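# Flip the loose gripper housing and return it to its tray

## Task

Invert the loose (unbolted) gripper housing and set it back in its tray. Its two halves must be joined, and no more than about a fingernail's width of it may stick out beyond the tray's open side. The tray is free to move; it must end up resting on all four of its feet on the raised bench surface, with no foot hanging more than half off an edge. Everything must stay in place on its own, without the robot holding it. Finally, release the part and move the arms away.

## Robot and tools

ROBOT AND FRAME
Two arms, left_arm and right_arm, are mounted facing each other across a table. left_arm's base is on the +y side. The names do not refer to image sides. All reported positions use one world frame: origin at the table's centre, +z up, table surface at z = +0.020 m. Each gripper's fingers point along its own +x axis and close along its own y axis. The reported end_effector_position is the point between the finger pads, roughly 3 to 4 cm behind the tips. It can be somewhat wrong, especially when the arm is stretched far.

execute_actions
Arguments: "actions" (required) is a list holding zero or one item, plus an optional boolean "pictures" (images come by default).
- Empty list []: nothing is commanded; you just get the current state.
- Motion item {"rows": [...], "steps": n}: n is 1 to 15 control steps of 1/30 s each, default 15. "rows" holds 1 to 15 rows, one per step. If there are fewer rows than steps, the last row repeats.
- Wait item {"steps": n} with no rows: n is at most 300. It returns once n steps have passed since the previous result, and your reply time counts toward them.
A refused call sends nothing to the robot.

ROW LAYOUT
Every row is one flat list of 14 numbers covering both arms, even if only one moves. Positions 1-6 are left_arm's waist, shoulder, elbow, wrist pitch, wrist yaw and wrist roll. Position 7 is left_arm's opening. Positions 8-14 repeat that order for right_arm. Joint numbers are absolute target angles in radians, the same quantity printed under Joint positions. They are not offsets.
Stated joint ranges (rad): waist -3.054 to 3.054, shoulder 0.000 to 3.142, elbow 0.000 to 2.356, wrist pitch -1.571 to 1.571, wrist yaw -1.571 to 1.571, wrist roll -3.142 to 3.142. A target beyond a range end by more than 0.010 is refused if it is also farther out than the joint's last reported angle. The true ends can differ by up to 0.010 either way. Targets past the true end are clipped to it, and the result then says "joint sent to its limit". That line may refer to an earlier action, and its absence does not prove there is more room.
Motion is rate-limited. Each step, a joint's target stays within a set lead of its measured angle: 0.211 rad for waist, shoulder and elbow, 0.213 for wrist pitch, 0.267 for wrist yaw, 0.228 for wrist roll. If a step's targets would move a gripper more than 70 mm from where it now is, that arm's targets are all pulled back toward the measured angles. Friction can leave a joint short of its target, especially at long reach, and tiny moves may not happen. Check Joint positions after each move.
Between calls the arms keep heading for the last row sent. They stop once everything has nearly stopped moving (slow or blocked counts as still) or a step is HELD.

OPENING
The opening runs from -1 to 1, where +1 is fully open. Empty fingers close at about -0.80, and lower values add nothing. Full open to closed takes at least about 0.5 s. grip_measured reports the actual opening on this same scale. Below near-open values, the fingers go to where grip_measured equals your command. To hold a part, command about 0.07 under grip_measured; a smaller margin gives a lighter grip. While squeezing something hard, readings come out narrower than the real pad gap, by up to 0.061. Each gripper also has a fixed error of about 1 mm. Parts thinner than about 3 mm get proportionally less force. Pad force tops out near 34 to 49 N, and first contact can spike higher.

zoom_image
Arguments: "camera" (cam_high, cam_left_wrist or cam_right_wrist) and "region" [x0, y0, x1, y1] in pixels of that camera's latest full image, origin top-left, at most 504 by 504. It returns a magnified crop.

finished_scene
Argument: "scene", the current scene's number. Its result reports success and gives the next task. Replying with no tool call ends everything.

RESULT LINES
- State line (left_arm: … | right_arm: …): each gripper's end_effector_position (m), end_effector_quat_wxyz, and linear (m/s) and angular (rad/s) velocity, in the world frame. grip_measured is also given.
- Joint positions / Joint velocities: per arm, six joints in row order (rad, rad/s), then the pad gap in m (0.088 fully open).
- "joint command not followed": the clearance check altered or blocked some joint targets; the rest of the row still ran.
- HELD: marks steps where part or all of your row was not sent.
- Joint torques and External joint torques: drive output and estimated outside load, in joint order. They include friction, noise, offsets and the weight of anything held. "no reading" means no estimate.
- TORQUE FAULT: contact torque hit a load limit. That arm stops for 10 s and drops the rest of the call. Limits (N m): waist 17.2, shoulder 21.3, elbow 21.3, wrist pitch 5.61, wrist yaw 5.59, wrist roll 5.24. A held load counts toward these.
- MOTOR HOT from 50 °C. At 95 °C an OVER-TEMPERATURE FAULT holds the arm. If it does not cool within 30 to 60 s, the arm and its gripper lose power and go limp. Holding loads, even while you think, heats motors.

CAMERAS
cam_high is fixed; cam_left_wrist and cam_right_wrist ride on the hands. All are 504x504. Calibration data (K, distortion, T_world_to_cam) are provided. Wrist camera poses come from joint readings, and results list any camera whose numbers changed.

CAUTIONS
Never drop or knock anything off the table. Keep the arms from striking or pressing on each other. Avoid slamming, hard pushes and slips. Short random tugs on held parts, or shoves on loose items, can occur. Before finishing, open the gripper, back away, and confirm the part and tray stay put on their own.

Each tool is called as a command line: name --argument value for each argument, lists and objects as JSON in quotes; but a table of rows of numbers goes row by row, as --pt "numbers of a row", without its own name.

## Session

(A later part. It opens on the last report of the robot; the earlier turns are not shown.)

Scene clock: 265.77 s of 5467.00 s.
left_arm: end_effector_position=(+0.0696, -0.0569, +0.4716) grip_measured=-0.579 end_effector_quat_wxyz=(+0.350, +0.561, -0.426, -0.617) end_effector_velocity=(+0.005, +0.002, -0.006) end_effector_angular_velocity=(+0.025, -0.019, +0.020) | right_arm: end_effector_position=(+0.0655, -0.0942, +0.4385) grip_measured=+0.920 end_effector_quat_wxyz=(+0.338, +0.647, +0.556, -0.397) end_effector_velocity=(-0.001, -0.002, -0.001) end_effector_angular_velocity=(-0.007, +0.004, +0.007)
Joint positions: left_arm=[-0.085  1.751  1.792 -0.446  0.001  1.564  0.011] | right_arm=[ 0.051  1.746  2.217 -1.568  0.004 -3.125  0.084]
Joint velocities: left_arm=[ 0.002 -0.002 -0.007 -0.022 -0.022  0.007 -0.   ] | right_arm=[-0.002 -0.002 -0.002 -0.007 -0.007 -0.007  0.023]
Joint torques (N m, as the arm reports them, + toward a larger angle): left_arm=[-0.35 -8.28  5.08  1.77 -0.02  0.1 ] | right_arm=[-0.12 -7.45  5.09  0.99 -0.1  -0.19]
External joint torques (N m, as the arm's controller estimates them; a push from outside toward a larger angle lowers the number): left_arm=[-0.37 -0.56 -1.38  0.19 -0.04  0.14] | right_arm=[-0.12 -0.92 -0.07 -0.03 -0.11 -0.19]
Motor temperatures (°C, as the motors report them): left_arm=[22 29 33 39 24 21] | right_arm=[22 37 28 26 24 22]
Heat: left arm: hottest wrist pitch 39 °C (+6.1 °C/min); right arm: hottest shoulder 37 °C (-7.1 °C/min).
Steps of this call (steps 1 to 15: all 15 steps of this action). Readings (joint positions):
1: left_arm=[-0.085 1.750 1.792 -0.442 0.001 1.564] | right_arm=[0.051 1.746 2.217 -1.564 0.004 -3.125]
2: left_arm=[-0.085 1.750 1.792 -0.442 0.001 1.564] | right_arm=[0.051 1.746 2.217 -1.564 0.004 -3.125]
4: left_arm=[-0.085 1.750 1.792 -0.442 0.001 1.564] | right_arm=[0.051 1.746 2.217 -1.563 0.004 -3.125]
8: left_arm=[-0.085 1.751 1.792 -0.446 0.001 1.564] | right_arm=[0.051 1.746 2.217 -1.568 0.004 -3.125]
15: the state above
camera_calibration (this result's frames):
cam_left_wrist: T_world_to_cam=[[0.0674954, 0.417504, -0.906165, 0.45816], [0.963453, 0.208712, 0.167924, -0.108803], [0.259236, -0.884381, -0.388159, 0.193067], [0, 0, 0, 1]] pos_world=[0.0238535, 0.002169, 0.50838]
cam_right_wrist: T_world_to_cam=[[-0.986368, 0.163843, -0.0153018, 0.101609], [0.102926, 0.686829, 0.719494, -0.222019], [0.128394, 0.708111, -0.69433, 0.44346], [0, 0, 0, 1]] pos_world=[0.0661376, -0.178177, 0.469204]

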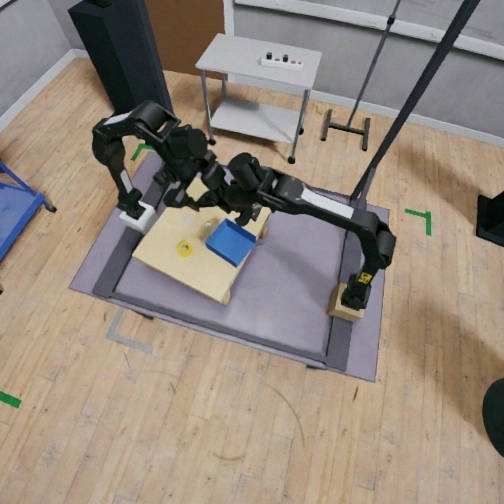

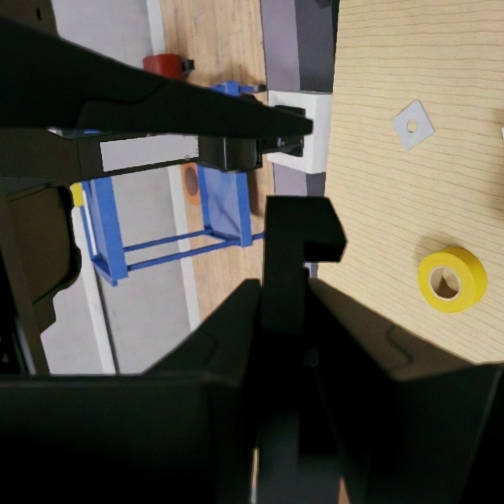

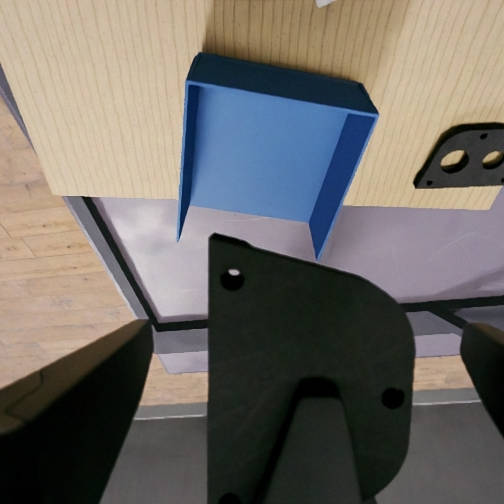

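execute_actions --actions '[{"rows":[[-0.086,1.62,1.72,-0.5,0,1.57,-0.65,0.05,1.75,2.22,-1.57,0,-3.13,1]]}]' --pictures false

execute_actions --actions '[{"rows":[[-0.086,1.49,1.655,-0.56,0,1.57,-0.65,0.05,1.75,2.22,-1.57,0,-3.13,1]]}]' --pictures false

execute_actions --actions '[{"rows":[[-0.086,1.49,1.655,-0.56,0,-1.58,-0.65,0.05,1.75,2.22,-1.57,0,-3.13,1]]}]' --pictures false

execute_actions --actions '[{"steps":65}]' --pictures false

execute_actions --actions '[{"rows":[[-0.086,1.63,1.74,-0.5,0,-1.58,-0.65,0.05,1.75,2.22,-1.57,0,-3.13,1]]}]' --pictures false

execute_actions --actions '[{"rows":[[-0.086,1.755,1.804,-0.443,0,-1.58,-0.65,0.05,1.75,2.22,-1.57,0,-3.13,1]]}]' --pictures false

execute_actions --actions '[{"steps":20}]'

Scene clock: 274.57 s of 5467.00 s.
left_arm: end_effector_position=(+0.0746, -0.0208, +0.4930) grip_measured=-0.579 end_effector_quat_wxyz=(+0.354, +0.559, -0.430, -0.615) end_effector_velocity=(+0.003, +0.003, -0.040) end_effector_angular_velocity=(+0.108, -0.024, +0.006) | right_arm: end_effector_position=(+0.0655, -0.0942, +0.4385) grip_measured=+0.977 end_effector_quat_wxyz=(+0.338, +0.647, +0.556, -0.397) end_effector_velocity=(-0.000, -0.002, +0.001) end_effector_angular_velocity=(-0.001, +0.010, -0.006)
Joint positions: left_arm=[-0.085  1.627  1.731 -0.498  0.001  1.564  0.011] | right_arm=[ 0.051  1.746  2.217 -1.568  0.004 -3.125  0.087]
Joint velocities: left_arm=[ 0.002 -0.002 -0.076 -0.037 -0.007  0.007 -0.   ] | right_arm=[-0.002 -0.002  0.002 -0.007 -0.007  0.007 -0.   ]
Joint torques (N m, as the arm reports them, + toward a larger angle): left_arm=[-0.2  -8.7   4.4   1.69 -0.01  0.1 ] | right_arm=[-0.07 -7.36  5.27  0.97 -0.11 -0.19]
External joint torques (N m, as the arm's controller estimates them; a push from outside toward a larger angle lowers the number): left_arm=[-0.22 -1.76 -2.18  0.05 -0.04  0.15] | right_arm=[-0.07 -0.8   0.08 -0.06 -0.12 -0.18]
Motor temperatures (°C, as the motors report them): left_arm=[22 29 33 38 24 21] | right_arm=[22 37 28 26 24 22]
Heat: left arm: hottest wrist pitch 38 °C (+2.0 °C/min); right arm: hottest shoulder 37 °C (-6.1 °C/min).
Steps of this call (steps 1 to 15: the robot went on to your last target; steps 16 to 90: nothing new was sent; then 5.30 s passed at rest; steps 91 to 105: all 15 steps of this action). Readings (joint positions):
91: left_arm=[-0.085 1.741 1.786 -0.446 0.001 1.564] | right_arm=[0.051 1.746 2.217 -1.568 0.004 -3.125]
92: left_arm=[-0.085 1.727 1.771 -0.462 0.001 1.564] | right_arm=[0.051 1.746 2.217 -1.568 0.004 -3.125]
94: left_arm=[-0.085 1.693 1.746 -0.484 0.001 1.564] | right_arm=[0.051 1.746 2.217 -1.568 0.004 -3.125]
98: left_arm=[-0.085 1.645 1.739 -0.490 0.001 1.564] | right_arm=[0.051 1.746 2.217 -1.568 0.004 -3.125]
105: the state above

Scene clock: 275.07 s of 5467.00 s.
left_arm: end_effector_position=(+0.0800, +0.0192, +0.5088) grip_measured=-0.579 end_effector_quat_wxyz=(+0.355, +0.558, -0.431, -0.614) end_effector_velocity=(-0.002, +0.003, -0.039) end_effector_angular_velocity=(+0.110, -0.005, -0.006) | right_arm: end_effector_position=(+0.0655, -0.0942, +0.4385) grip_measured=+0.977 end_effector_quat_wxyz=(+0.338, +0.647, +0.556, -0.397) end_effector_velocity=(-0.001, -0.002, -0.001) end_effector_angular_velocity=(-0.008, -0.002, +0.020)
Joint positions: left_arm=[-0.085  1.495  1.665 -0.559  0.001  1.564  0.011] | right_arm=[ 0.051  1.746  2.217 -1.568  0.004 -3.125  0.087]
Joint velocities: left_arm=[-0.002 -0.002 -0.076 -0.037  0.007 -0.007 -0.   ] | right_arm=[-0.002 -0.002 -0.002 -0.007 -0.007 -0.022 -0.   ]
Joint torques (N m, as the arm reports them, + toward a larger angle): left_arm=[-0.16 -7.1   4.62  1.8   0.02  0.06] | right_arm=[-0.11 -7.35  5.3   0.98 -0.12 -0.19]
External joint torques (N m, as the arm's controller estimates them; a push from outside toward a larger angle lowers the number): left_arm=[-0.15 -1.23 -1.83  0.14 -0.01  0.11] | right_arm=[-0.11 -0.82  0.13 -0.05 -0.13 -0.18]
Motor temperatures (°C, as the motors report them): left_arm=[22 29 33 38 24 21] | right_arm=[22 37 28 26 24 22]
Heat: left arm: hottest wrist pitch 38 °C (+2.0 °C/min); right arm: hottest shoulder 37 °C (-6.0 °C/min).
Steps of this call (steps 1 to 15: all 15 steps of this action). Readings (joint positions):
1: left_arm=[-0.085 1.617 1.722 -0.500 0.001 1.564] | right_arm=[0.051 1.746 2.217 -1.568 0.004 -3.125]
2: left_arm=[-0.085 1.601 1.705 -0.519 0.001 1.564] | right_arm=[0.051 1.746 2.217 -1.568 0.004 -3.125]
4: left_arm=[-0.085 1.565 1.678 -0.543 0.001 1.564] | right_arm=[0.051 1.746 2.217 -1.568 0.004 -3.125]
8: left_arm=[-0.085 1.512 1.673 -0.549 0.001 1.564] | right_arm=[0.051 1.746 2.217 -1.568 0.004 -3.125]
15: the state above

Scene clock: 275.57 s of 5467.00 s.
left_arm: end_effector_position=(+0.0800, +0.0193, +0.5072) grip_measured=-0.579 end_effector_quat_wxyz=(+0.524, +0.404, -0.192, -0.725) end_effector_velocity=(-0.002, +0.000, -0.004) end_effector_angular_velocity=(+0.190, +1.295, +0.533) | right_arm: end_effector_position=(+0.0655, -0.0942, +0.4385) grip_measured=+0.977 end_effector_quat_wxyz=(+0.338, +0.647, +0.556, -0.397) end_effector_velocity=(+0.002, -0.002, -0.001) end_effector_angular_velocity=(-0.009, -0.009, +0.001)
Joint positions: left_arm=[-0.085  1.495  1.662 -0.56   0.001  0.863  0.011] | right_arm=[ 0.051  1.746  2.217 -1.568  0.004 -3.125  0.087]
Joint velocities: left_arm=[-0.002  0.002 -0.002 -0.007  0.007 -1.414  0.   ] | right_arm=[-0.002 -0.002 -0.002 -0.007  0.007 -0.007 -0.   ]
Joint torques (N m, as the arm reports them, + toward a larger angle): left_arm=[-0.3  -7.27  4.38  1.8  -0.01 -0.31] | right_arm=[-0.1  -7.36  5.31  0.98 -0.1  -0.19]
External joint torques (N m, as the arm's controller estimates them; a push from outside toward a larger angle lowers the number): left_arm=[-0.29 -1.62 -1.89  0.2  -0.04 -0.28] | right_arm=[-0.09 -0.83  0.14 -0.04 -0.12 -0.18]
Motor temperatures (°C, as the motors report them): left_arm=[22 29 33 38 24 21] | right_arm=[22 37 28 26 24 22]
Heat: left arm: hottest wrist pitch 38 °C (+1.0 °C/min); right arm: hottest shoulder 37 °C (-6.1 °C/min).
Steps of this call (steps 1 to 15: all 15 steps of this action). Readings (joint positions):
1: left_arm=[-0.085 1.495 1.662 -0.559 0.001 1.536] | right_arm=[0.051 1.746 2.217 -1.568 0.004 -3.125]
2: left_arm=[-0.085 1.495 1.662 -0.560 0.001 1.488] | right_arm=[0.051 1.746 2.217 -1.568 0.004 -3.125]
4: left_arm=[-0.085 1.495 1.662 -0.560 0.001 1.392] | right_arm=[0.051 1.746 2.217 -1.568 0.004 -3.125]
8: left_arm=[-0.085 1.495 1.662 -0.560 0.001 1.200] | right_arm=[0.051 1.746 2.217 -1.568 0.004 -3.125]
15: the state above

Scene clock: 277.73 s of 5467.00 s.
left_arm: end_effector_position=(+0.0800, +0.0193, +0.5072) grip_measured=-0.579 end_effector_quat_wxyz=(+0.560, -0.352, +0.614, -0.431) end_effector_velocity=(+0.002, +0.002, -0.004) end_effector_angular_velocity=(+0.024, +0.014, +0.018) | right_arm: end_effector_position=(+0.0655, -0.0942, +0.4385) grip_measured=+0.977 end_effector_quat_wxyz=(+0.338, +0.647, +0.556, -0.397) end_effector_velocity=(-0.001, -0.002, -0.001) end_effector_angular_velocity=(-0.007, +0.004, +0.007)
Joint positions: left_arm=[-0.085  1.495  1.662 -0.56   0.001 -1.572  0.011] | right_arm=[ 0.051  1.746  2.217 -1.568  0.004 -3.125  0.087]
Joint velocities: left_arm=[ 0.002 -0.002 -0.002 -0.022 -0.007 -0.022 -0.   ] | right_arm=[-0.002 -0.002 -0.002 -0.007 -0.007 -0.007 -0.   ]
Joint torques (N m, as the arm reports them, + toward a larger angle): left_arm=[-0.18 -7.34  4.34  1.79 -0.09 -0.13] | right_arm=[-0.08 -7.36  5.3   0.97 -0.1  -0.18]
External joint torques (N m, as the arm's controller estimates them; a push from outside toward a larger angle lowers the number): left_arm=[-0.22 -1.59 -1.95  0.2  -0.06 -0.18] | right_arm=[-0.08 -0.91  0.17 -0.05 -0.11 -0.18]
Motor temperatures (°C, as the motors report them): left_arm=[22 29 32 37 24 21] | right_arm=[22 37 28 26 24 22]
Heat: left arm: hottest wrist pitch 37 °C (-2.0 °C/min); right arm: hottest shoulder 37 °C (-6.0 °C/min).
Steps of this call (steps 1 to 65: the robot went on to your last target). Readings (joint positions):
1: left_arm=[-0.085 1.495 1.662 -0.560 0.001 0.815] | right_arm=[0.051 1.746 2.217 -1.568 0.004 -3.125]
2: left_arm=[-0.085 1.495 1.662 -0.560 0.001 0.767] | right_arm=[0.051 1.746 2.217 -1.568 0.004 -3.125]
4: left_arm=[-0.085 1.495 1.662 -0.560 0.001 0.671] | right_arm=[0.051 1.746 2.217 -1.568 0.004 -3.125]
8: left_arm=[-0.085 1.495 1.662 -0.560 0.001 0.479] | right_arm=[0.051 1.746 2.217 -1.568 0.004 -3.125]
65: the state above

Scene clock: 278.23 s of 5467.00 s.
left_arm: end_effector_position=(+0.0747, -0.0200, +0.4892) grip_measured=-0.579 end_effector_quat_wxyz=(+0.562, -0.349, +0.616, -0.427) end_effector_velocity=(-0.002, +0.000, +0.041) end_effector_angular_velocity=(-0.101, +0.037, -0.000) | right_arm: end_effector_position=(+0.0655, -0.0942, +0.4385) grip_measured=+0.977 end_effector_quat_wxyz=(+0.338, +0.647, +0.556, -0.397) end_effector_velocity=(+0.001, -0.002, -0.001) end_effector_angular_velocity=(-0.008, -0.002, +0.016)
Joint positions: left_arm=[-0.085  1.626  1.724 -0.504  0.001 -1.573  0.011] | right_arm=[ 0.051  1.746  2.217 -1.568  0.004 -3.125  0.087]
Joint velocities: left_arm=[-0.002 -0.007  0.076  0.022  0.007 -0.022 -0.   ] | right_arm=[-0.007 -0.002 -0.002 -0.007 -0.007 -0.022  0.   ]
Joint torques (N m, as the arm reports them, + toward a larger angle): left_arm=[-0.33 -7.51  6.02  1.99 -0.06 -0.16] | right_arm=[-0.08 -7.36  5.29  1.   -0.1  -0.2 ]
External joint torques (N m, as the arm's controller estimates them; a push from outside toward a larger angle lowers the number): left_arm=[-0.33 -0.88 -0.2   0.48 -0.03 -0.2 ] | right_arm=[-0.04 -0.84  0.11 -0.04 -0.12 -0.19]
Motor temperatures (°C, as the motors report them): left_arm=[22 29 32 37 24 21] | right_arm=[22 37 28 26 24 22]
Heat: left arm: hottest wrist pitch 37 °C (-3.0 °C/min); right arm: hottest shoulder 37 °C (-6.1 °C/min).
Steps of this call (steps 1 to 15: all 15 steps of this action). Readings (joint positions):
1: left_arm=[-0.085 1.508 1.666 -0.559 0.001 -1.572] | right_arm=[0.051 1.746 2.217 -1.568 0.004 -3.125]
2: left_arm=[-0.085 1.524 1.680 -0.544 0.001 -1.573] | right_arm=[0.051 1.746 2.217 -1.568 0.004 -3.125]
4: left_arm=[-0.085 1.563 1.708 -0.519 0.001 -1.573] | right_arm=[0.051 1.746 2.217 -1.568 0.004 -3.125]
8: left_arm=[-0.085 1.613 1.713 -0.514 0.001 -1.573] | right_arm=[0.051 1.746 2.217 -1.568 0.004 -3.125]
15: the state above

Scene clock: 278.73 s of 5467.00 s.
left_arm: end_effector_position=(+0.0696, -0.0569, +0.4697) grip_measured=-0.579 end_effector_quat_wxyz=(+0.563, -0.348, +0.617, -0.426) end_effector_velocity=(-0.000, -0.002, +0.035) end_effector_angular_velocity=(-0.091, +0.003, +0.001) | right_arm: end_effector_position=(+0.0655, -0.0942, +0.4385) grip_measured=+0.977 end_effector_quat_wxyz=(+0.338, +0.647, +0.556, -0.397) end_effector_velocity=(+0.001, -0.002, -0.001) end_effector_angular_velocity=(-0.007, +0.004, +0.003)
Joint positions: left_arm=[-0.085  1.752  1.789 -0.447  0.001 -1.574  0.011] | right_arm=[ 0.051  1.746  2.217 -1.568  0.004 -3.125  0.087]
Joint velocities: left_arm=[-0.002 -0.002  0.066  0.022 -0.007  0.007 -0.   ] | right_arm=[-0.007 -0.002 -0.002 -0.007 -0.007 -0.007 -0.   ]
Joint torques (N m, as the arm reports them, + toward a larger angle): left_arm=[-0.15 -8.49  6.09  1.96 -0.06 -0.14] | right_arm=[-0.11 -7.32  5.3   0.97 -0.12 -0.18]
External joint torques (N m, as the arm's controller estimates them; a push from outside toward a larger angle lowers the number): left_arm=[-0.14 -0.83 -0.26  0.43 -0.04 -0.19] | right_arm=[-0.04 -0.79  0.13 -0.05 -0.14 -0.18]
Motor temperatures (°C, as the motors report them): left_arm=[22 29 32 37 24 21] | right_arm=[22 37 28 26 24 22]
Heat: left arm: hottest wrist pitch 37 °C (-3.0 °C/min); right arm: hottest shoulder 37 °C (-6.0 °C/min).
Steps of this call (steps 1 to 15: all 15 steps of this action). Readings (joint positions):
1: left_arm=[-0.085 1.637 1.733 -0.503 0.001 -1.574] | right_arm=[0.051 1.746 2.217 -1.568 0.004 -3.125]
2: left_arm=[-0.085 1.654 1.750 -0.485 0.001 -1.574] | right_arm=[0.051 1.746 2.217 -1.568 0.004 -3.125]
4: left_arm=[-0.085 1.690 1.778 -0.461 0.001 -1.574] | right_arm=[0.051 1.746 2.217 -1.568 0.004 -3.125]
8: left_arm=[-0.085 1.738 1.782 -0.457 0.001 -1.574] | right_arm=[0.051 1.746 2.217 -1.568 0.004 -3.125]
15: the state above

Scene clock: 279.40 s of 5467.00 s.
left_arm: end_effector_position=(+0.0696, -0.0570, +0.4709) grip_measured=-0.579 end_effector_quat_wxyz=(+0.562, -0.348, +0.616, -0.427) end_effector_velocity=(+0.000, +0.001, -0.001) end_effector_angular_velocity=(+0.008, +0.003, +0.007) | right_arm: end_effector_position=(+0.0655, -0.0942, +0.4385) grip_measured=+0.977 end_effector_quat_wxyz=(+0.338, +0.647, +0.556, -0.397) end_effector_velocity=(-0.001, -0.005, -0.002) end_effector_angular_velocity=(-0.020, +0.013, -0.006)
Joint positions: left_arm=[-0.085  1.752  1.791 -0.446  0.001 -1.574  0.011] | right_arm=[ 0.051  1.746  2.217 -1.568  0.004 -3.125  0.087]
Joint velocities: left_arm=[-0.002 -0.002 -0.002 -0.007 -0.007 -0.007 -0.   ] | right_arm=[-0.002 -0.002 -0.002 -0.022 -0.007  0.007 -0.   ]
Joint torques (N m, as the arm reports them, + toward a larger angle): left_arm=[-0.29 -8.29  6.13  2.08 -0.05 -0.15] | right_arm=[-0.13 -7.3   5.26  0.97 -0.09 -0.21]
External joint torques (N m, as the arm's controller estimates them; a push from outside toward a larger angle lowers the number): left_arm=[-0.28 -0.38 -0.46  0.47 -0.02 -0.2 ] | right_arm=[-0.13 -0.77  0.09 -0.05 -0.1  -0.21]
Motor temperatures (°C, as the motors report them): left_arm=[22 29 32 37 24 21] | right_arm=[22 37 28 26 24 22]
Heat: left arm: hottest wrist pitch 37 °C (-4.0 °C/min); right arm: hottest shoulder 37 °C (-6.1 °C/min).
Steps of this call (steps 1 to 15: the robot went on to your last target; steps 16 to 20: nothing new was sent). Readings (joint positions):
1: left_arm=[-0.085 1.752 1.790 -0.446 0.001 -1.574] | right_arm=[0.051 1.746 2.217 -1.568 0.004 -3.125]
2: left_arm=[-0.085 1.752 1.791 -0.446 0.001 -1.574] | right_arm=[0.051 1.746 2.217 -1.568 0.004 -3.125]
4: left_arm=[-0.085 1.752 1.791 -0.446 0.001 -1.574] | right_arm=[0.051 1.746 2.217 -1.568 0.004 -3.125]
8: left_arm=[-0.085 1.752 1.791 -0.446 0.001 -1.574] | right_arm=[0.051 1.746 2.217 -1.568 0.004 -3.125]
20: the state above
All arms were judged still, so your last target was given up. Only a new action makes them travel on or press farther. Fingers that are still opening or closing keep moving.
camera_calibration (this result's frames):
cam_left_wrist: T_world_to_cam=[[-0.0634009, -0.361329, 0.93028, -0.442545], [-0.869255, 0.477934, 0.126392, 0.0538612], [-0.490282, -0.800637, -0.344389, 0.229048], [0, 0, 0, 1]] pos_world=[0.131059, -0.00226238, 0.483765]
cam_right_wrist: T_world_to_cam=[[-0.986368, 0.163843, -0.0153018, 0.101609], [0.102926, 0.686829, 0.719494, -0.222019], [0.128394, 0.708111, -0.69433, 0.44346], [0, 0, 0, 1]] pos_world=[0.0661376, -0.178177, 0.469204]

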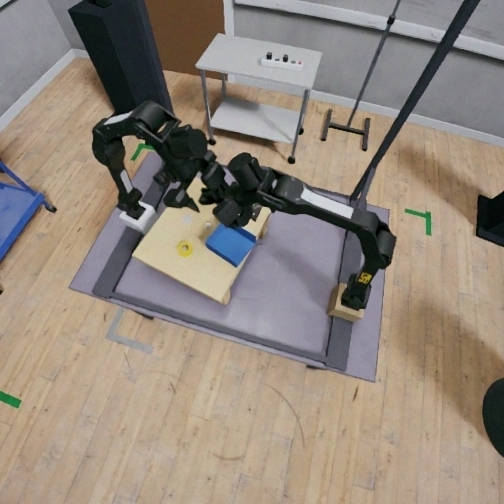

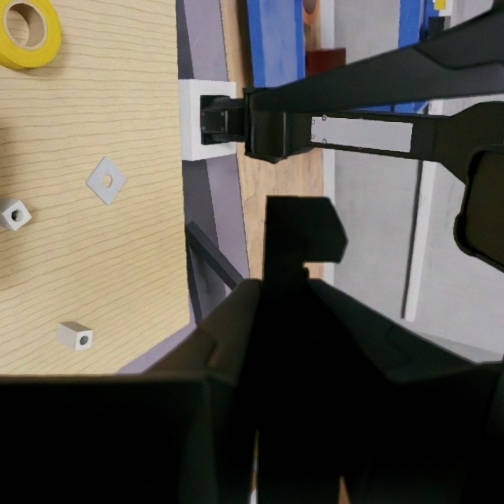

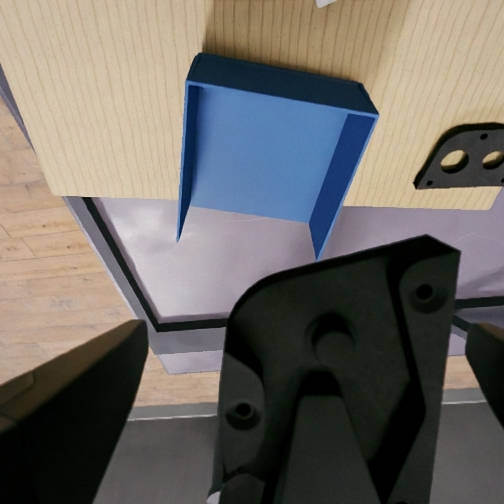

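execute_actions --actions '[{"rows":[[-0.086,1.755,1.8,-0.445,0,-1.58,-0.65,0.07,1.75,2.22,-1.57,0,-3.04,0.5]]}]' --pictures false

execute_actions --actions '[{"rows":[[-0.086,1.755,1.8,-0.445,0,-1.58,-0.65,0.07,1.75,2.22,-1.57,0,-3.04,0.4],[-0.086,1.755,1.8,-0.445,0,-1.58,-0.65,0.07,1.75,2.22,-1.57,0,-3.04,0.33],[-0.086,1.755,1.8,-0.445,0,-1.58,-0.65,0.07,1.75,2.22,-1.57,0,-3.04,0.27],[-0.086,1.755,1.8,-0.445,0,-1.58,-0.65,0.07,1.75,2.22,-1.57,0,-3.04,0.2],[-0.086,1.755,1.8,-0.445,0,-1.58,-0.65,0.07,1.75,2.22,-1.57,0,-3.04,0.13]]}]'

Scene clock: 285.03 s of 5467.00 s.
left_arm: end_effector_position=(+0.0696, -0.0570, +0.4709) grip_measured=-0.579 end_effector_quat_wxyz=(+0.562, -0.348, +0.616, -0.427) end_effector_velocity=(+0.000, +0.002, +0.001) end_effector_angular_velocity=(+0.001, -0.010, +0.001) | right_arm: end_effector_position=(+0.0601, -0.0935, +0.4385) grip_measured=+0.513 end_effector_quat_wxyz=(+0.316, +0.656, +0.545, -0.416) end_effector_velocity=(-0.003, -0.006, -0.000) end_effector_angular_velocity=(-0.016, +0.012, -0.001)
Joint positions: left_arm=[-0.085  1.752  1.791 -0.446  0.001 -1.574  0.011] | right_arm=[ 0.067  1.746  2.217 -1.568  0.004 -3.047  0.064]
Joint velocities: left_arm=[-0.002 -0.007 -0.002 -0.007 -0.007  0.007 -0.   ] | right_arm=[ 0.002 -0.007 -0.002 -0.022 -0.007  0.007 -0.004]
Joint torques (N m, as the arm reports them, + toward a larger angle): left_arm=[-0.13 -8.46  5.93  1.9  -0.06 -0.14] | right_arm=[ 0.2  -7.36  5.26  0.97 -0.1   0.22]
External joint torques (N m, as the arm's controller estimates them; a push from outside toward a larger angle lowers the number): left_arm=[-0.19 -0.54 -0.65  0.31 -0.02 -0.19] | right_arm=[ 0.17 -0.78  0.1  -0.03 -0.1   0.22]
Motor temperatures (°C, as the motors report them): left_arm=[22 29 33 37 24 21] | right_arm=[22 36 28 26 24 22]
Heat: left arm: hottest wrist pitch 37 °C (-10.0 °C/min); right arm: hottest shoulder 36 °C (-6.0 °C/min).
Steps of this call (steps 1 to 90: nothing new was sent; then 2.13 s passed at rest; steps 91 to 105: all 15 steps of this action). Readings (joint positions):
91: left_arm=[-0.085 1.752 1.791 -0.446 0.001 -1.574] | right_arm=[0.052 1.746 2.217 -1.568 0.004 -3.118]
92: left_arm=[-0.085 1.752 1.791 -0.446 0.001 -1.574] | right_arm=[0.054 1.746 2.217 -1.568 0.004 -3.102]
94: left_arm=[-0.085 1.752 1.791 -0.446 0.001 -1.574] | right_arm=[0.059 1.746 2.217 -1.568 0.004 -3.079]
98: left_arm=[-0.085 1.752 1.791 -0.446 0.001 -1.574] | right_arm=[0.065 1.746 2.217 -1.568 0.004 -3.057]
105: the state above

Scene clock: 285.53 s of 5467.00 s.
left_arm: end_effector_position=(+0.0686, -0.0569, +0.4709) grip_measured=-0.579 end_effector_quat_wxyz=(+0.561, -0.348, +0.617, -0.428) end_effector_velocity=(-0.002, +0.002, -0.001) end_effector_angular_velocity=(+0.010, +0.022, -0.000) | right_arm: end_effector_position=(+0.0599, -0.0937, +0.4385) grip_measured=+0.200 end_effector_quat_wxyz=(+0.315, +0.656, +0.545, -0.417) end_effector_velocity=(+0.002, +0.001, +0.001) end_effector_angular_velocity=(+0.006, -0.011, +0.001)
Joint positions: left_arm=[-0.086  1.752  1.791 -0.446  0.002 -1.574  0.011] | right_arm=[ 0.067  1.746  2.217 -1.569  0.003 -3.045  0.049]
Joint velocities: left_arm=[-0.002 -0.002 -0.002 -0.007  0.007 -0.022 -0.   ] | right_arm=[-0.002 -0.002 -0.002  0.007  0.007 -0.007 -0.   ]
Joint torques (N m, as the arm reports them, + toward a larger angle): left_arm=[-0.01 -8.42  5.88  1.92 -0.1  -0.12] | right_arm=[ 0.31 -7.37  5.33  1.02 -0.1   0.19]
External joint torques (N m, as the arm's controller estimates them; a push from outside toward a larger angle lowers the number): left_arm=[ 0.   -0.56 -0.68  0.32 -0.08 -0.16] | right_arm=[ 0.32 -0.85  0.15 -0.01 -0.11  0.2 ]
Motor temperatures (°C, as the motors report them): left_arm=[22 29 33 37 24 21] | right_arm=[22 36 28 26 24 22]
Heat: left arm: hottest wrist pitch 37 °C (-10.1 °C/min); right arm: hottest shoulder 36 °C (-6.1 °C/min).
Steps of this call (steps 1 to 15: all 15 steps of this action). Readings (joint positions):
1: left_arm=[-0.085 1.752 1.791 -0.446 0.001 -1.574] | right_arm=[0.067 1.746 2.217 -1.568 0.004 -3.046]
2: left_arm=[-0.085 1.752 1.791 -0.446 0.001 -1.574] | right_arm=[0.067 1.746 2.217 -1.568 0.004 -3.046]
4: left_arm=[-0.085 1.752 1.791 -0.446 0.001 -1.574] | right_arm=[0.067 1.746 2.217 -1.568 0.004 -3.046]
8: left_arm=[-0.086 1.752 1.791 -0.446 0.002 -1.574] | right_arm=[0.067 1.746 2.217 -1.569 0.003 -3.045]
15: the state above
camera_calibration (this result's frames):
cam_left_wrist: T_world_to_cam=[[-0.0635245, -0.361274, 0.930293, -0.442553], [-0.867805, 0.480329, 0.127276, 0.0525477], [-0.492828, -0.799228, -0.344028, 0.228753], [0, 0, 0, 1]] pos_world=[0.130224, -0.00229716, 0.483714]
cam_right_wrist: T_world_to_cam=[[-0.975725, 0.217964, 0.0212496, 0.0843873], [0.16671, 0.676334, 0.717481, -0.225714], [0.142014, 0.703607, -0.696254, 0.443317], [0, 0, 0, 1]] pos_world=[0.0570106, -0.177656, 0.468813]

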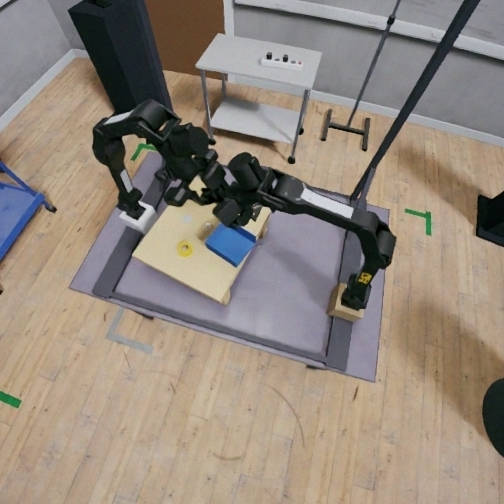

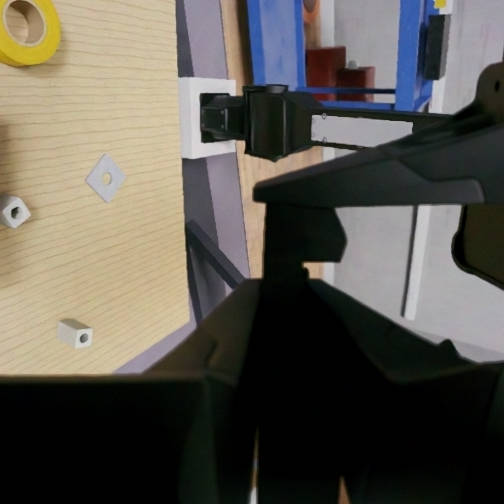

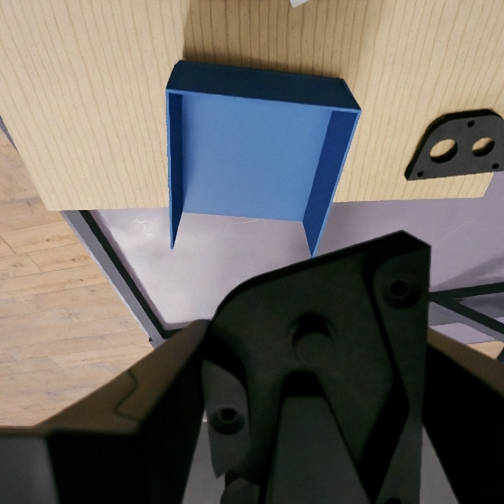

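execute_actions --actions '[{"rows":[[-0.086,1.755,1.8,-0.445,0,-1.58,-0.1,0.07,1.75,2.22,-1.57,0,-3.04,0.13]]}]' --pictures false

execute_actions --actions '[{"rows":[[-0.086,1.6,1.71,-0.51,0,-1.58,-0.1,0.07,1.75,2.22,-1.57,0,-3.04,0.13]]}]' --pictures false

execute_actions --actions '[{"rows":[[-0.17,1.0,0.6,0.4,0,0,-0.8,0.07,1.75,2.22,-1.57,0,-3.04,0.13]]}]' --pictures false

execute_actions --actions '[{"steps":30}]' --pictures false

execute_actions --actions '[{"rows":[[-0.17,1.0,0.1,1.3,0,0,-0.8,0.07,1.75,2.22,-1.57,0,-3.04,0.13]]}]' --pictures false

execute_actions --actions '[{"rows":[[-0.175,1.5,0.13,1.37,0,0,-0.8,0.07,1.75,2.22,-1.57,0,-3.04,0.13]]}]' --pictures false

execute_actions --actions '[{"steps":25}]'

Scene clock: 298.77 s of 5467.00 s.
left_arm: end_effector_position=(+0.0686, -0.0569, +0.4709) grip_measured=-0.114 end_effector_quat_wxyz=(+0.561, -0.348, +0.617, -0.428) end_effector_velocity=(-0.002, +0.002, +0.004) end_effector_angular_velocity=(-0.013, -0.008, -0.003) | right_arm: end_effector_position=(+0.0598, -0.0936, +0.4385) grip_measured=+0.200 end_effector_quat_wxyz=(+0.315, +0.656, +0.545, -0.417) end_effector_velocity=(+0.002, -0.001, -0.001) end_effector_angular_velocity=(-0.008, -0.002, -0.012)
Joint positions: left_arm=[-0.086  1.752  1.791 -0.446  0.002 -1.574  0.033] | right_arm=[ 0.067  1.746  2.217 -1.569  0.003 -3.045  0.049]
Joint velocities: left_arm=[-0.007 -0.007 -0.002  0.007 -0.007  0.007  0.004] | right_arm=[-0.002  0.002  0.002 -0.007  0.007  0.007 -0.   ]
Joint torques (N m, as the arm reports them, + toward a larger angle): left_arm=[-0.03 -8.59  5.97  1.89 -0.11 -0.12] | right_arm=[ 0.29 -7.26  5.36  1.   -0.08  0.19]
External joint torques (N m, as the arm's controller estimates them; a push from outside toward a larger angle lowers the number): left_arm=[ 0.02 -0.65 -0.63  0.28 -0.09 -0.17] | right_arm=[ 0.31 -0.78  0.21 -0.03 -0.1   0.19]
Motor temperatures (°C, as the motors report them): left_arm=[22 30 33 36 24 21] | right_arm=[22 36 28 26 24 22]
Heat: left arm: hottest wrist pitch 36 °C (-7.2 °C/min); right arm: hottest shoulder 36 °C (-4.1 °C/min).
Steps of this call (steps 1 to 15: the robot went on to your last target; steps 16 to 90: nothing new was sent; then 9.73 s passed at rest; steps 91 to 105: all 15 steps of this action). Readings (joint positions):
91: left_arm=[-0.086 1.752 1.791 -0.446 0.002 -1.574] | right_arm=[0.067 1.746 2.217 -1.569 0.003 -3.045]
92: left_arm=[-0.086 1.752 1.791 -0.446 0.002 -1.574] | right_arm=[0.067 1.746 2.217 -1.569 0.003 -3.045]
94: left_arm=[-0.086 1.752 1.791 -0.446 0.002 -1.574] | right_arm=[0.067 1.746 2.217 -1.569 0.003 -3.045]
98: left_arm=[-0.086 1.752 1.791 -0.446 0.002 -1.574] | right_arm=[0.067 1.746 2.217 -1.569 0.003 -3.045]
105: the state above

Scene clock: 299.27 s of 5467.00 s.
left_arm: end_effector_position=(+0.0745, -0.0140, +0.4964) grip_measured=-0.102 end_effector_quat_wxyz=(+0.558, -0.353, +0.615, -0.431) end_effector_velocity=(+0.003, +0.004, -0.051) end_effector_angular_velocity=(+0.143, -0.021, +0.021) | right_arm: end_effector_position=(+0.0598, -0.0936, +0.4385) grip_measured=+0.200 end_effector_quat_wxyz=(+0.315, +0.656, +0.545, -0.417) end_effector_velocity=(-0.001, -0.005, -0.002) end_effector_angular_velocity=(-0.022, -0.001, +0.020)
Joint positions: left_arm=[-0.086  1.605  1.721 -0.508  0.002 -1.575  0.034] | right_arm=[ 0.067  1.746  2.217 -1.569  0.003 -3.045  0.049]
Joint velocities: left_arm=[-0.002 -0.002 -0.095 -0.051 -0.022 -0.007 -0.   ] | right_arm=[-0.002 -0.002 -0.002 -0.022 -0.007 -0.022  0.   ]
Joint torques (N m, as the arm reports them, + toward a larger angle): left_arm=[-0.01 -8.2   4.47  1.79 -0.1  -0.13] | right_arm=[ 0.26 -7.21  5.48  1.02 -0.09  0.19]
External joint torques (N m, as the arm's controller estimates them; a push from outside toward a larger angle lowers the number): left_arm=[-0.02 -1.46 -2.06  0.14 -0.06 -0.18] | right_arm=[ 0.27 -0.69  0.31 -0.01 -0.1   0.19]
Motor temperatures (°C, as the motors report them): left_arm=[22 30 33 36 24 21] | right_arm=[22 36 28 26 24 22]
Heat: left arm: hottest wrist pitch 36 °C (-7.1 °C/min); right arm: hottest shoulder 36 °C (-4.1 °C/min).
Steps of this call (steps 1 to 15: all 15 steps of this action). Readings (joint positions):
1: left_arm=[-0.086 1.740 1.785 -0.447 0.002 -1.574] | right_arm=[0.067 1.746 2.217 -1.569 0.003 -3.045]
2: left_arm=[-0.086 1.723 1.770 -0.466 0.002 -1.574] | right_arm=[0.067 1.746 2.217 -1.569 0.003 -3.045]
4: left_arm=[-0.086 1.684 1.744 -0.484 0.002 -1.575] | right_arm=[0.067 1.746 2.217 -1.565 0.003 -3.045]
8: left_arm=[-0.086 1.623 1.734 -0.497 0.002 -1.575] | right_arm=[0.067 1.746 2.217 -1.569 0.003 -3.045]
15: the state above

Scene clock: 299.77 s of 5467.00 s.
left_arm: end_effector_position=(+0.0657, +0.1165, +0.5744) grip_measured=-0.780 end_effector_quat_wxyz=(+0.528, -0.341, +0.265, -0.731) end_effector_velocity=(+0.016, +0.098, -0.089) end_effector_angular_velocity=(-0.954, -1.190, +0.286) | right_arm: end_effector_position=(+0.0598, -0.0936, +0.4385) grip_measured=+0.200 end_effector_quat_wxyz=(+0.315, +0.656, +0.545, -0.417) end_effector_velocity=(-0.000, +0.001, +0.001) end_effector_angular_velocity=(+0.008, +0.002, +0.007)
Joint positions: left_arm=[-0.166  1.035  1.084  0.172 -0.001 -0.873  0.001] | right_arm=[ 0.067  1.746  2.217 -1.569  0.003 -3.045  0.049]
Joint velocities: left_arm=[-0.012 -0.51  -1.189  1.355  0.007  1.399 -0.001] | right_arm=[-0.002 -0.002 -0.002  0.007 -0.007 -0.007  0.   ]
Joint torques (N m, as the arm reports them, + toward a larger angle): left_arm=[-0.46 -0.33  3.01  1.52 -0.01  0.18] | right_arm=[ 0.23 -7.57  5.22  1.01 -0.08  0.18]
External joint torques (N m, as the arm's controller estimates them; a push from outside toward a larger angle lowers the number): left_arm=[-0.46  0.24 -1.95  0.32 -0.03  0.15] | right_arm=[ 0.22 -1.05  0.04 -0.02 -0.09  0.19]
Motor temperatures (°C, as the motors report them): left_arm=[22 30 33 36 24 21] | right_arm=[22 36 28 26 24 22]
Heat: left arm: hottest wrist pitch 36 °C (-7.1 °C/min); right arm: hottest shoulder 36 °C (-4.0 °C/min).
Steps of this call (steps 1 to 15: all 15 steps of this action). Readings (joint positions):
1: left_arm=[-0.090 1.585 1.693 -0.473 -0.001 -1.546] | right_arm=[0.067 1.746 2.217 -1.569 0.003 -3.045]
2: left_arm=[-0.102 1.555 1.644 -0.428 -0.002 -1.498] | right_arm=[0.067 1.746 2.217 -1.569 0.003 -3.045]
4: left_arm=[-0.134 1.478 1.545 -0.344 -0.001 -1.403] | right_arm=[0.067 1.746 2.217 -1.569 0.003 -3.045]
8: left_arm=[-0.162 1.296 1.373 -0.157 -0.001 -1.210] | right_arm=[0.067 1.746 2.217 -1.569 0.003 -3.045]
15: the state above

Scene clock: 300.77 s of 5467.00 s.
left_arm: end_effector_position=(+0.0639, +0.1107, +0.4118) grip_measured=-0.781 end_effector_quat_wxyz=(+0.626, -0.003, +0.004, -0.780) end_effector_velocity=(-0.002, +0.001, -0.002) end_effector_angular_velocity=(+0.002, -0.023, -0.010) | right_arm: end_effector_position=(+0.0598, -0.0936, +0.4385) grip_measured=+0.200 end_effector_quat_wxyz=(+0.315, +0.656, +0.545, -0.417) end_effector_velocity=(-0.003, -0.002, -0.001) end_effector_angular_velocity=(-0.005, +0.017, +0.014)
Joint positions: left_arm=[-0.167  1.006  0.61   0.396 -0.001 -0.01   0.001] | right_arm=[ 0.067  1.746  2.217 -1.569  0.003 -3.045  0.049]
Joint velocities: left_arm=[-0.002 -0.002 -0.002 -0.007  0.007  0.022 -0.   ] | right_arm=[-0.002 -0.002 -0.002 -0.007 -0.022 -0.007 -0.   ]
Joint torques (N m, as the arm reports them, + toward a larger angle): left_arm=[-0.27 -4.24  4.51  2.24 -0.02  0.21] | right_arm=[ 0.25 -7.37  5.17  1.   -0.09  0.19]
External joint torques (N m, as the arm's controller estimates them; a push from outside toward a larger angle lowers the number): left_arm=[-0.27 -1.22 -2.39  0.5  -0.02  0.2 ] | right_arm=[ 0.24 -0.92  0.02 -0.04 -0.1   0.19]
Motor temperatures (°C, as the motors report them): left_arm=[22 30 33 36 24 21] | right_arm=[22 36 28 26 24 22]
Heat: left arm: hottest wrist pitch 36 °C (-7.1 °C/min); right arm: hottest shoulder 36 °C (-3.0 °C/min).
Steps of this call (steps 1 to 30: the robot went on to your last target). Readings (joint positions):
1: left_arm=[-0.166 1.022 1.044 0.218 -0.001 -0.825] | right_arm=[0.067 1.746 2.217 -1.569 0.003 -3.045]
2: left_arm=[-0.166 1.015 1.002 0.260 -0.001 -0.777] | right_arm=[0.067 1.746 2.217 -1.569 0.003 -3.045]
4: left_arm=[-0.167 1.011 0.917 0.315 -0.001 -0.681] | right_arm=[0.067 1.746 2.217 -1.569 0.003 -3.045]
8: left_arm=[-0.167 1.011 0.749 0.362 -0.001 -0.501] | right_arm=[0.067 1.746 2.217 -1.569 0.003 -3.045]
30: the state above

Scene clock: 301.27 s of 5467.00 s.
left_arm: end_effector_position=(+0.0749, +0.1604, +0.3430) grip_measured=-0.781 end_effector_quat_wxyz=(+0.623, -0.077, -0.058, -0.776) end_effector_velocity=(+0.012, +0.070, +0.240) end_effector_angular_velocity=(-1.208, +0.273, -0.016) | right_arm: end_effector_position=(+0.0598, -0.0936, +0.4385) grip_measured=+0.200 end_effector_quat_wxyz=(+0.315, +0.656, +0.545, -0.417) end_effector_velocity=(-0.000, -0.002, -0.001) end_effector_angular_velocity=(-0.005, +0.017, -0.019)
Joint positions: left_arm=[-0.167  1.001  0.128  1.066 -0.001 -0.007  0.001] | right_arm=[ 0.067  1.746  2.217 -1.569  0.003 -3.045  0.049]
Joint velocities: left_arm=[-0.007 -0.007 -0.125  1.355  0.007 -0.007  0.   ] | right_arm=[-0.002 -0.002 -0.002 -0.007 -0.007  0.022 -0.   ]
Joint torques (N m, as the arm reports them, + toward a larger angle): left_arm=[-0.38 -2.57  3.75  2.17 -0.01  0.22] | right_arm=[ 0.24 -7.5   5.28  1.   -0.1   0.18]
External joint torques (N m, as the arm's controller estimates them; a push from outside toward a larger angle lowers the number): left_arm=[-0.36 -0.39 -2.45  0.39 -0.02  0.22] | right_arm=[ 0.24 -0.94  0.1  -0.01 -0.11  0.18]
Motor temperatures (°C, as the motors report them): left_arm=[22 30 33 36 24 21] | right_arm=[22 36 28 26 24 22]
Heat: left arm: hottest wrist pitch 36 °C (-7.0 °C/min); right arm: hottest shoulder 36 °C (-3.0 °C/min).
Steps of this call (steps 1 to 15: all 15 steps of this action). Readings (joint positions):
1: left_arm=[-0.167 1.006 0.588 0.437 -0.001 -0.009] | right_arm=[0.067 1.746 2.217 -1.569 0.003 -3.045]
2: left_arm=[-0.167 1.002 0.551 0.491 -0.001 -0.009] | right_arm=[0.067 1.746 2.217 -1.569 0.003 -3.045]
4: left_arm=[-0.167 0.995 0.465 0.577 -0.001 -0.008] | right_arm=[0.067 1.746 2.217 -1.569 0.003 -3.045]
8: left_arm=[-0.167 0.999 0.280 0.754 -0.001 -0.007] | right_arm=[0.067 1.746 2.217 -1.569 0.003 -3.045]
15: the state above

Scene clock: 301.77 s of 5467.00 s.
left_arm: end_effector_position=(+0.0667, +0.1300, +0.2702) grip_measured=-0.781 end_effector_quat_wxyz=(+0.624, -0.010, -0.003, -0.781) end_effector_velocity=(-0.001, -0.006, -0.048) end_effector_angular_velocity=(+0.147, -0.026, +0.005) | right_arm: end_effector_position=(+0.0598, -0.0936, +0.4385) grip_measured=+0.200 end_effector_quat_wxyz=(+0.315, +0.656, +0.545, -0.417) end_effector_velocity=(-0.005, -0.003, -0.002) end_effector_angular_velocity=(-0.020, +0.019, +0.019)
Joint positions: left_arm=[-0.172  1.473  0.132  1.36  -0.001 -0.007  0.001] | right_arm=[ 0.067  1.746  2.217 -1.569  0.003 -3.045  0.049]
Joint velocities: left_arm=[-0.002  0.168 -0.002  0.022 -0.007 -0.007  0.   ] | right_arm=[ 0.002  0.002  0.002 -0.022 -0.022 -0.007 -0.   ]
Joint torques (N m, as the arm reports them, + toward a larger angle): left_arm=[-0.31 -3.54  2.69  2.23 -0.02  0.17] | right_arm=[ 0.23 -7.26  5.35  0.99 -0.09  0.17]
External joint torques (N m, as the arm's controller estimates them; a push from outside toward a larger angle lowers the number): left_arm=[-0.32 -0.07 -1.43  0.46 -0.01  0.17] | right_arm=[ 0.18 -0.8   0.23 -0.01 -0.09  0.17]
Motor temperatures (°C, as the motors report them): left_arm=[22 30 32 36 24 21] | right_arm=[22 36 28 26 24 22]
Heat: left arm: hottest wrist pitch 36 °C (-7.1 °C/min); right arm: hottest shoulder 36 °C (-3.0 °C/min).
Steps of this call (steps 1 to 15: all 15 steps of this action). Readings (joint positions):
1: left_arm=[-0.168 1.023 0.127 1.120 -0.001 -0.007] | right_arm=[0.067 1.746 2.217 -1.569 0.003 -3.045]
2: left_arm=[-0.169 1.062 0.130 1.172 -0.001 -0.007] | right_arm=[0.067 1.746 2.217 -1.569 0.003 -3.045]
4: left_arm=[-0.170 1.155 0.134 1.243 -0.001 -0.007] | right_arm=[0.067 1.746 2.217 -1.569 0.003 -3.045]
8: left_arm=[-0.172 1.336 0.134 1.325 -0.001 -0.007] | right_arm=[0.067 1.746 2.217 -1.569 0.003 -3.045]
15: the state above

Scene clock: 302.60 s of 5467.00 s.
left_arm: end_effector_position=(+0.0665, +0.1292, +0.2647) grip_measured=-0.781 end_effector_quat_wxyz=(+0.624, -0.003, +0.002, -0.781) end_effector_velocity=(+0.000, +0.001, -0.000) end_effector_angular_velocity=(+0.004, +0.007, +0.005) | right_arm: end_effector_position=(+0.0598, -0.0936, +0.4385) grip_measured=+0.200 end_effector_quat_wxyz=(+0.315, +0.656, +0.545, -0.417) end_effector_velocity=(-0.001, -0.006, -0.000) end_effector_angular_velocity=(-0.017, +0.005, +0.007)
Joint positions: left_arm=[-0.172  1.495  0.132  1.366 -0.001 -0.007  0.001] | right_arm=[ 0.067  1.746  2.217 -1.569  0.003 -3.045  0.049]
Joint velocities: left_arm=[-0.002 -0.007 -0.002 -0.007 -0.007 -0.007 -0.   ] | right_arm=[-0.002 -0.007 -0.002 -0.022 -0.007 -0.007 -0.   ]
Joint torques (N m, as the arm reports them, + toward a larger angle): left_arm=[-0.35 -3.41  2.56  2.24  0.    0.2 ] | right_arm=[ 0.23 -7.34  5.26  1.02 -0.09  0.18]
External joint torques (N m, as the arm's controller estimates them; a push from outside toward a larger angle lowers the number): left_arm=[-0.36  0.06 -1.42  0.52  0.    0.19] | right_arm=[ 0.25 -0.8   0.1   0.01 -0.1   0.18]
Motor temperatures (°C, as the motors report them): left_arm=[22 30 32 36 24 21] | right_arm=[22 36 28 26 24 22]
Heat: left arm: hottest wrist pitch 36 °C (-6.1 °C/min); right arm: hottest shoulder 36 °C (-3.0 °C/min).
Steps of this call (steps 1 to 25: the robot went on to your last target). Readings (joint positions):
1: left_arm=[-0.172 1.478 0.132 1.361 -0.001 -0.007] | right_arm=[0.067 1.746 2.217 -1.569 0.003 -3.045]
2: left_arm=[-0.172 1.482 0.132 1.362 -0.001 -0.007] | right_arm=[0.067 1.746 2.217 -1.569 0.003 -3.045]
4: left_arm=[-0.172 1.487 0.132 1.364 -0.001 -0.007] | right_arm=[0.067 1.746 2.217 -1.569 0.003 -3.045]
8: left_arm=[-0.172 1.492 0.132 1.366 -0.001 -0.007] | right_arm=[0.067 1.746 2.217 -1.569 0.003 -3.045]
25: the state above
camera_calibration (this result's frames):
cam_left_wrist: T_world_to_cam=[[-0.967986, 0.250787, -0.0103924, 0.0464562], [0.103048, 0.359309, -0.927512, 0.217824], [-0.228874, -0.89889, -0.373649, 0.308598], [0, 0, 0, 1]] pos_world=[0.0931527, 0.187479, 0.317824]
cam_right_wrist: T_world_to_cam=[[-0.975732, 0.217915, 0.0214601, 0.0841473], [0.166772, 0.676054, 0.717731, -0.225921], [0.141896, 0.703892, -0.695989, 0.443215], [0, 0, 0, 1]] pos_world=[0.0568919, -0.177578, 0.468818]

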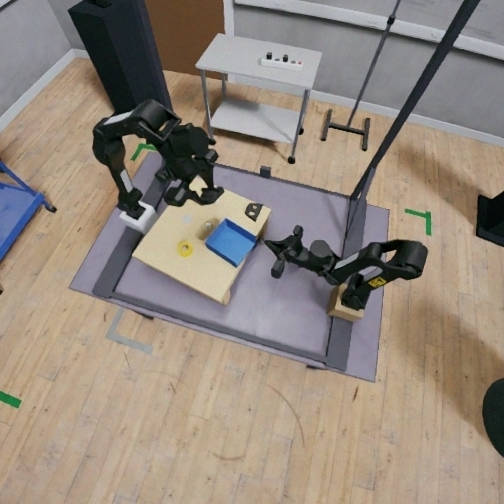

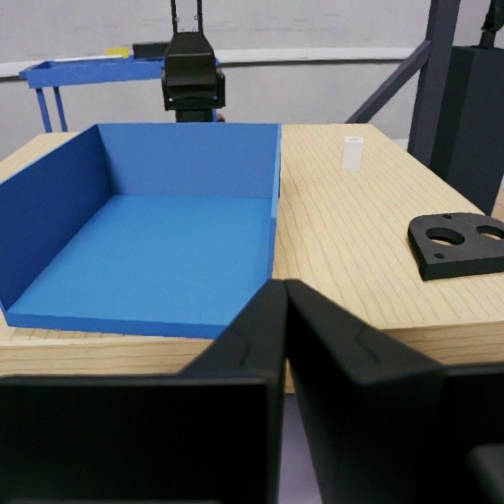

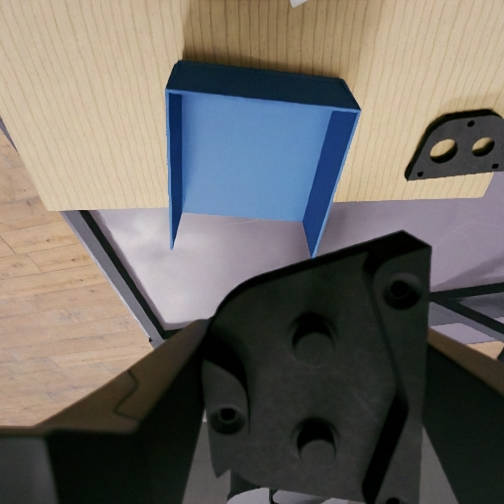

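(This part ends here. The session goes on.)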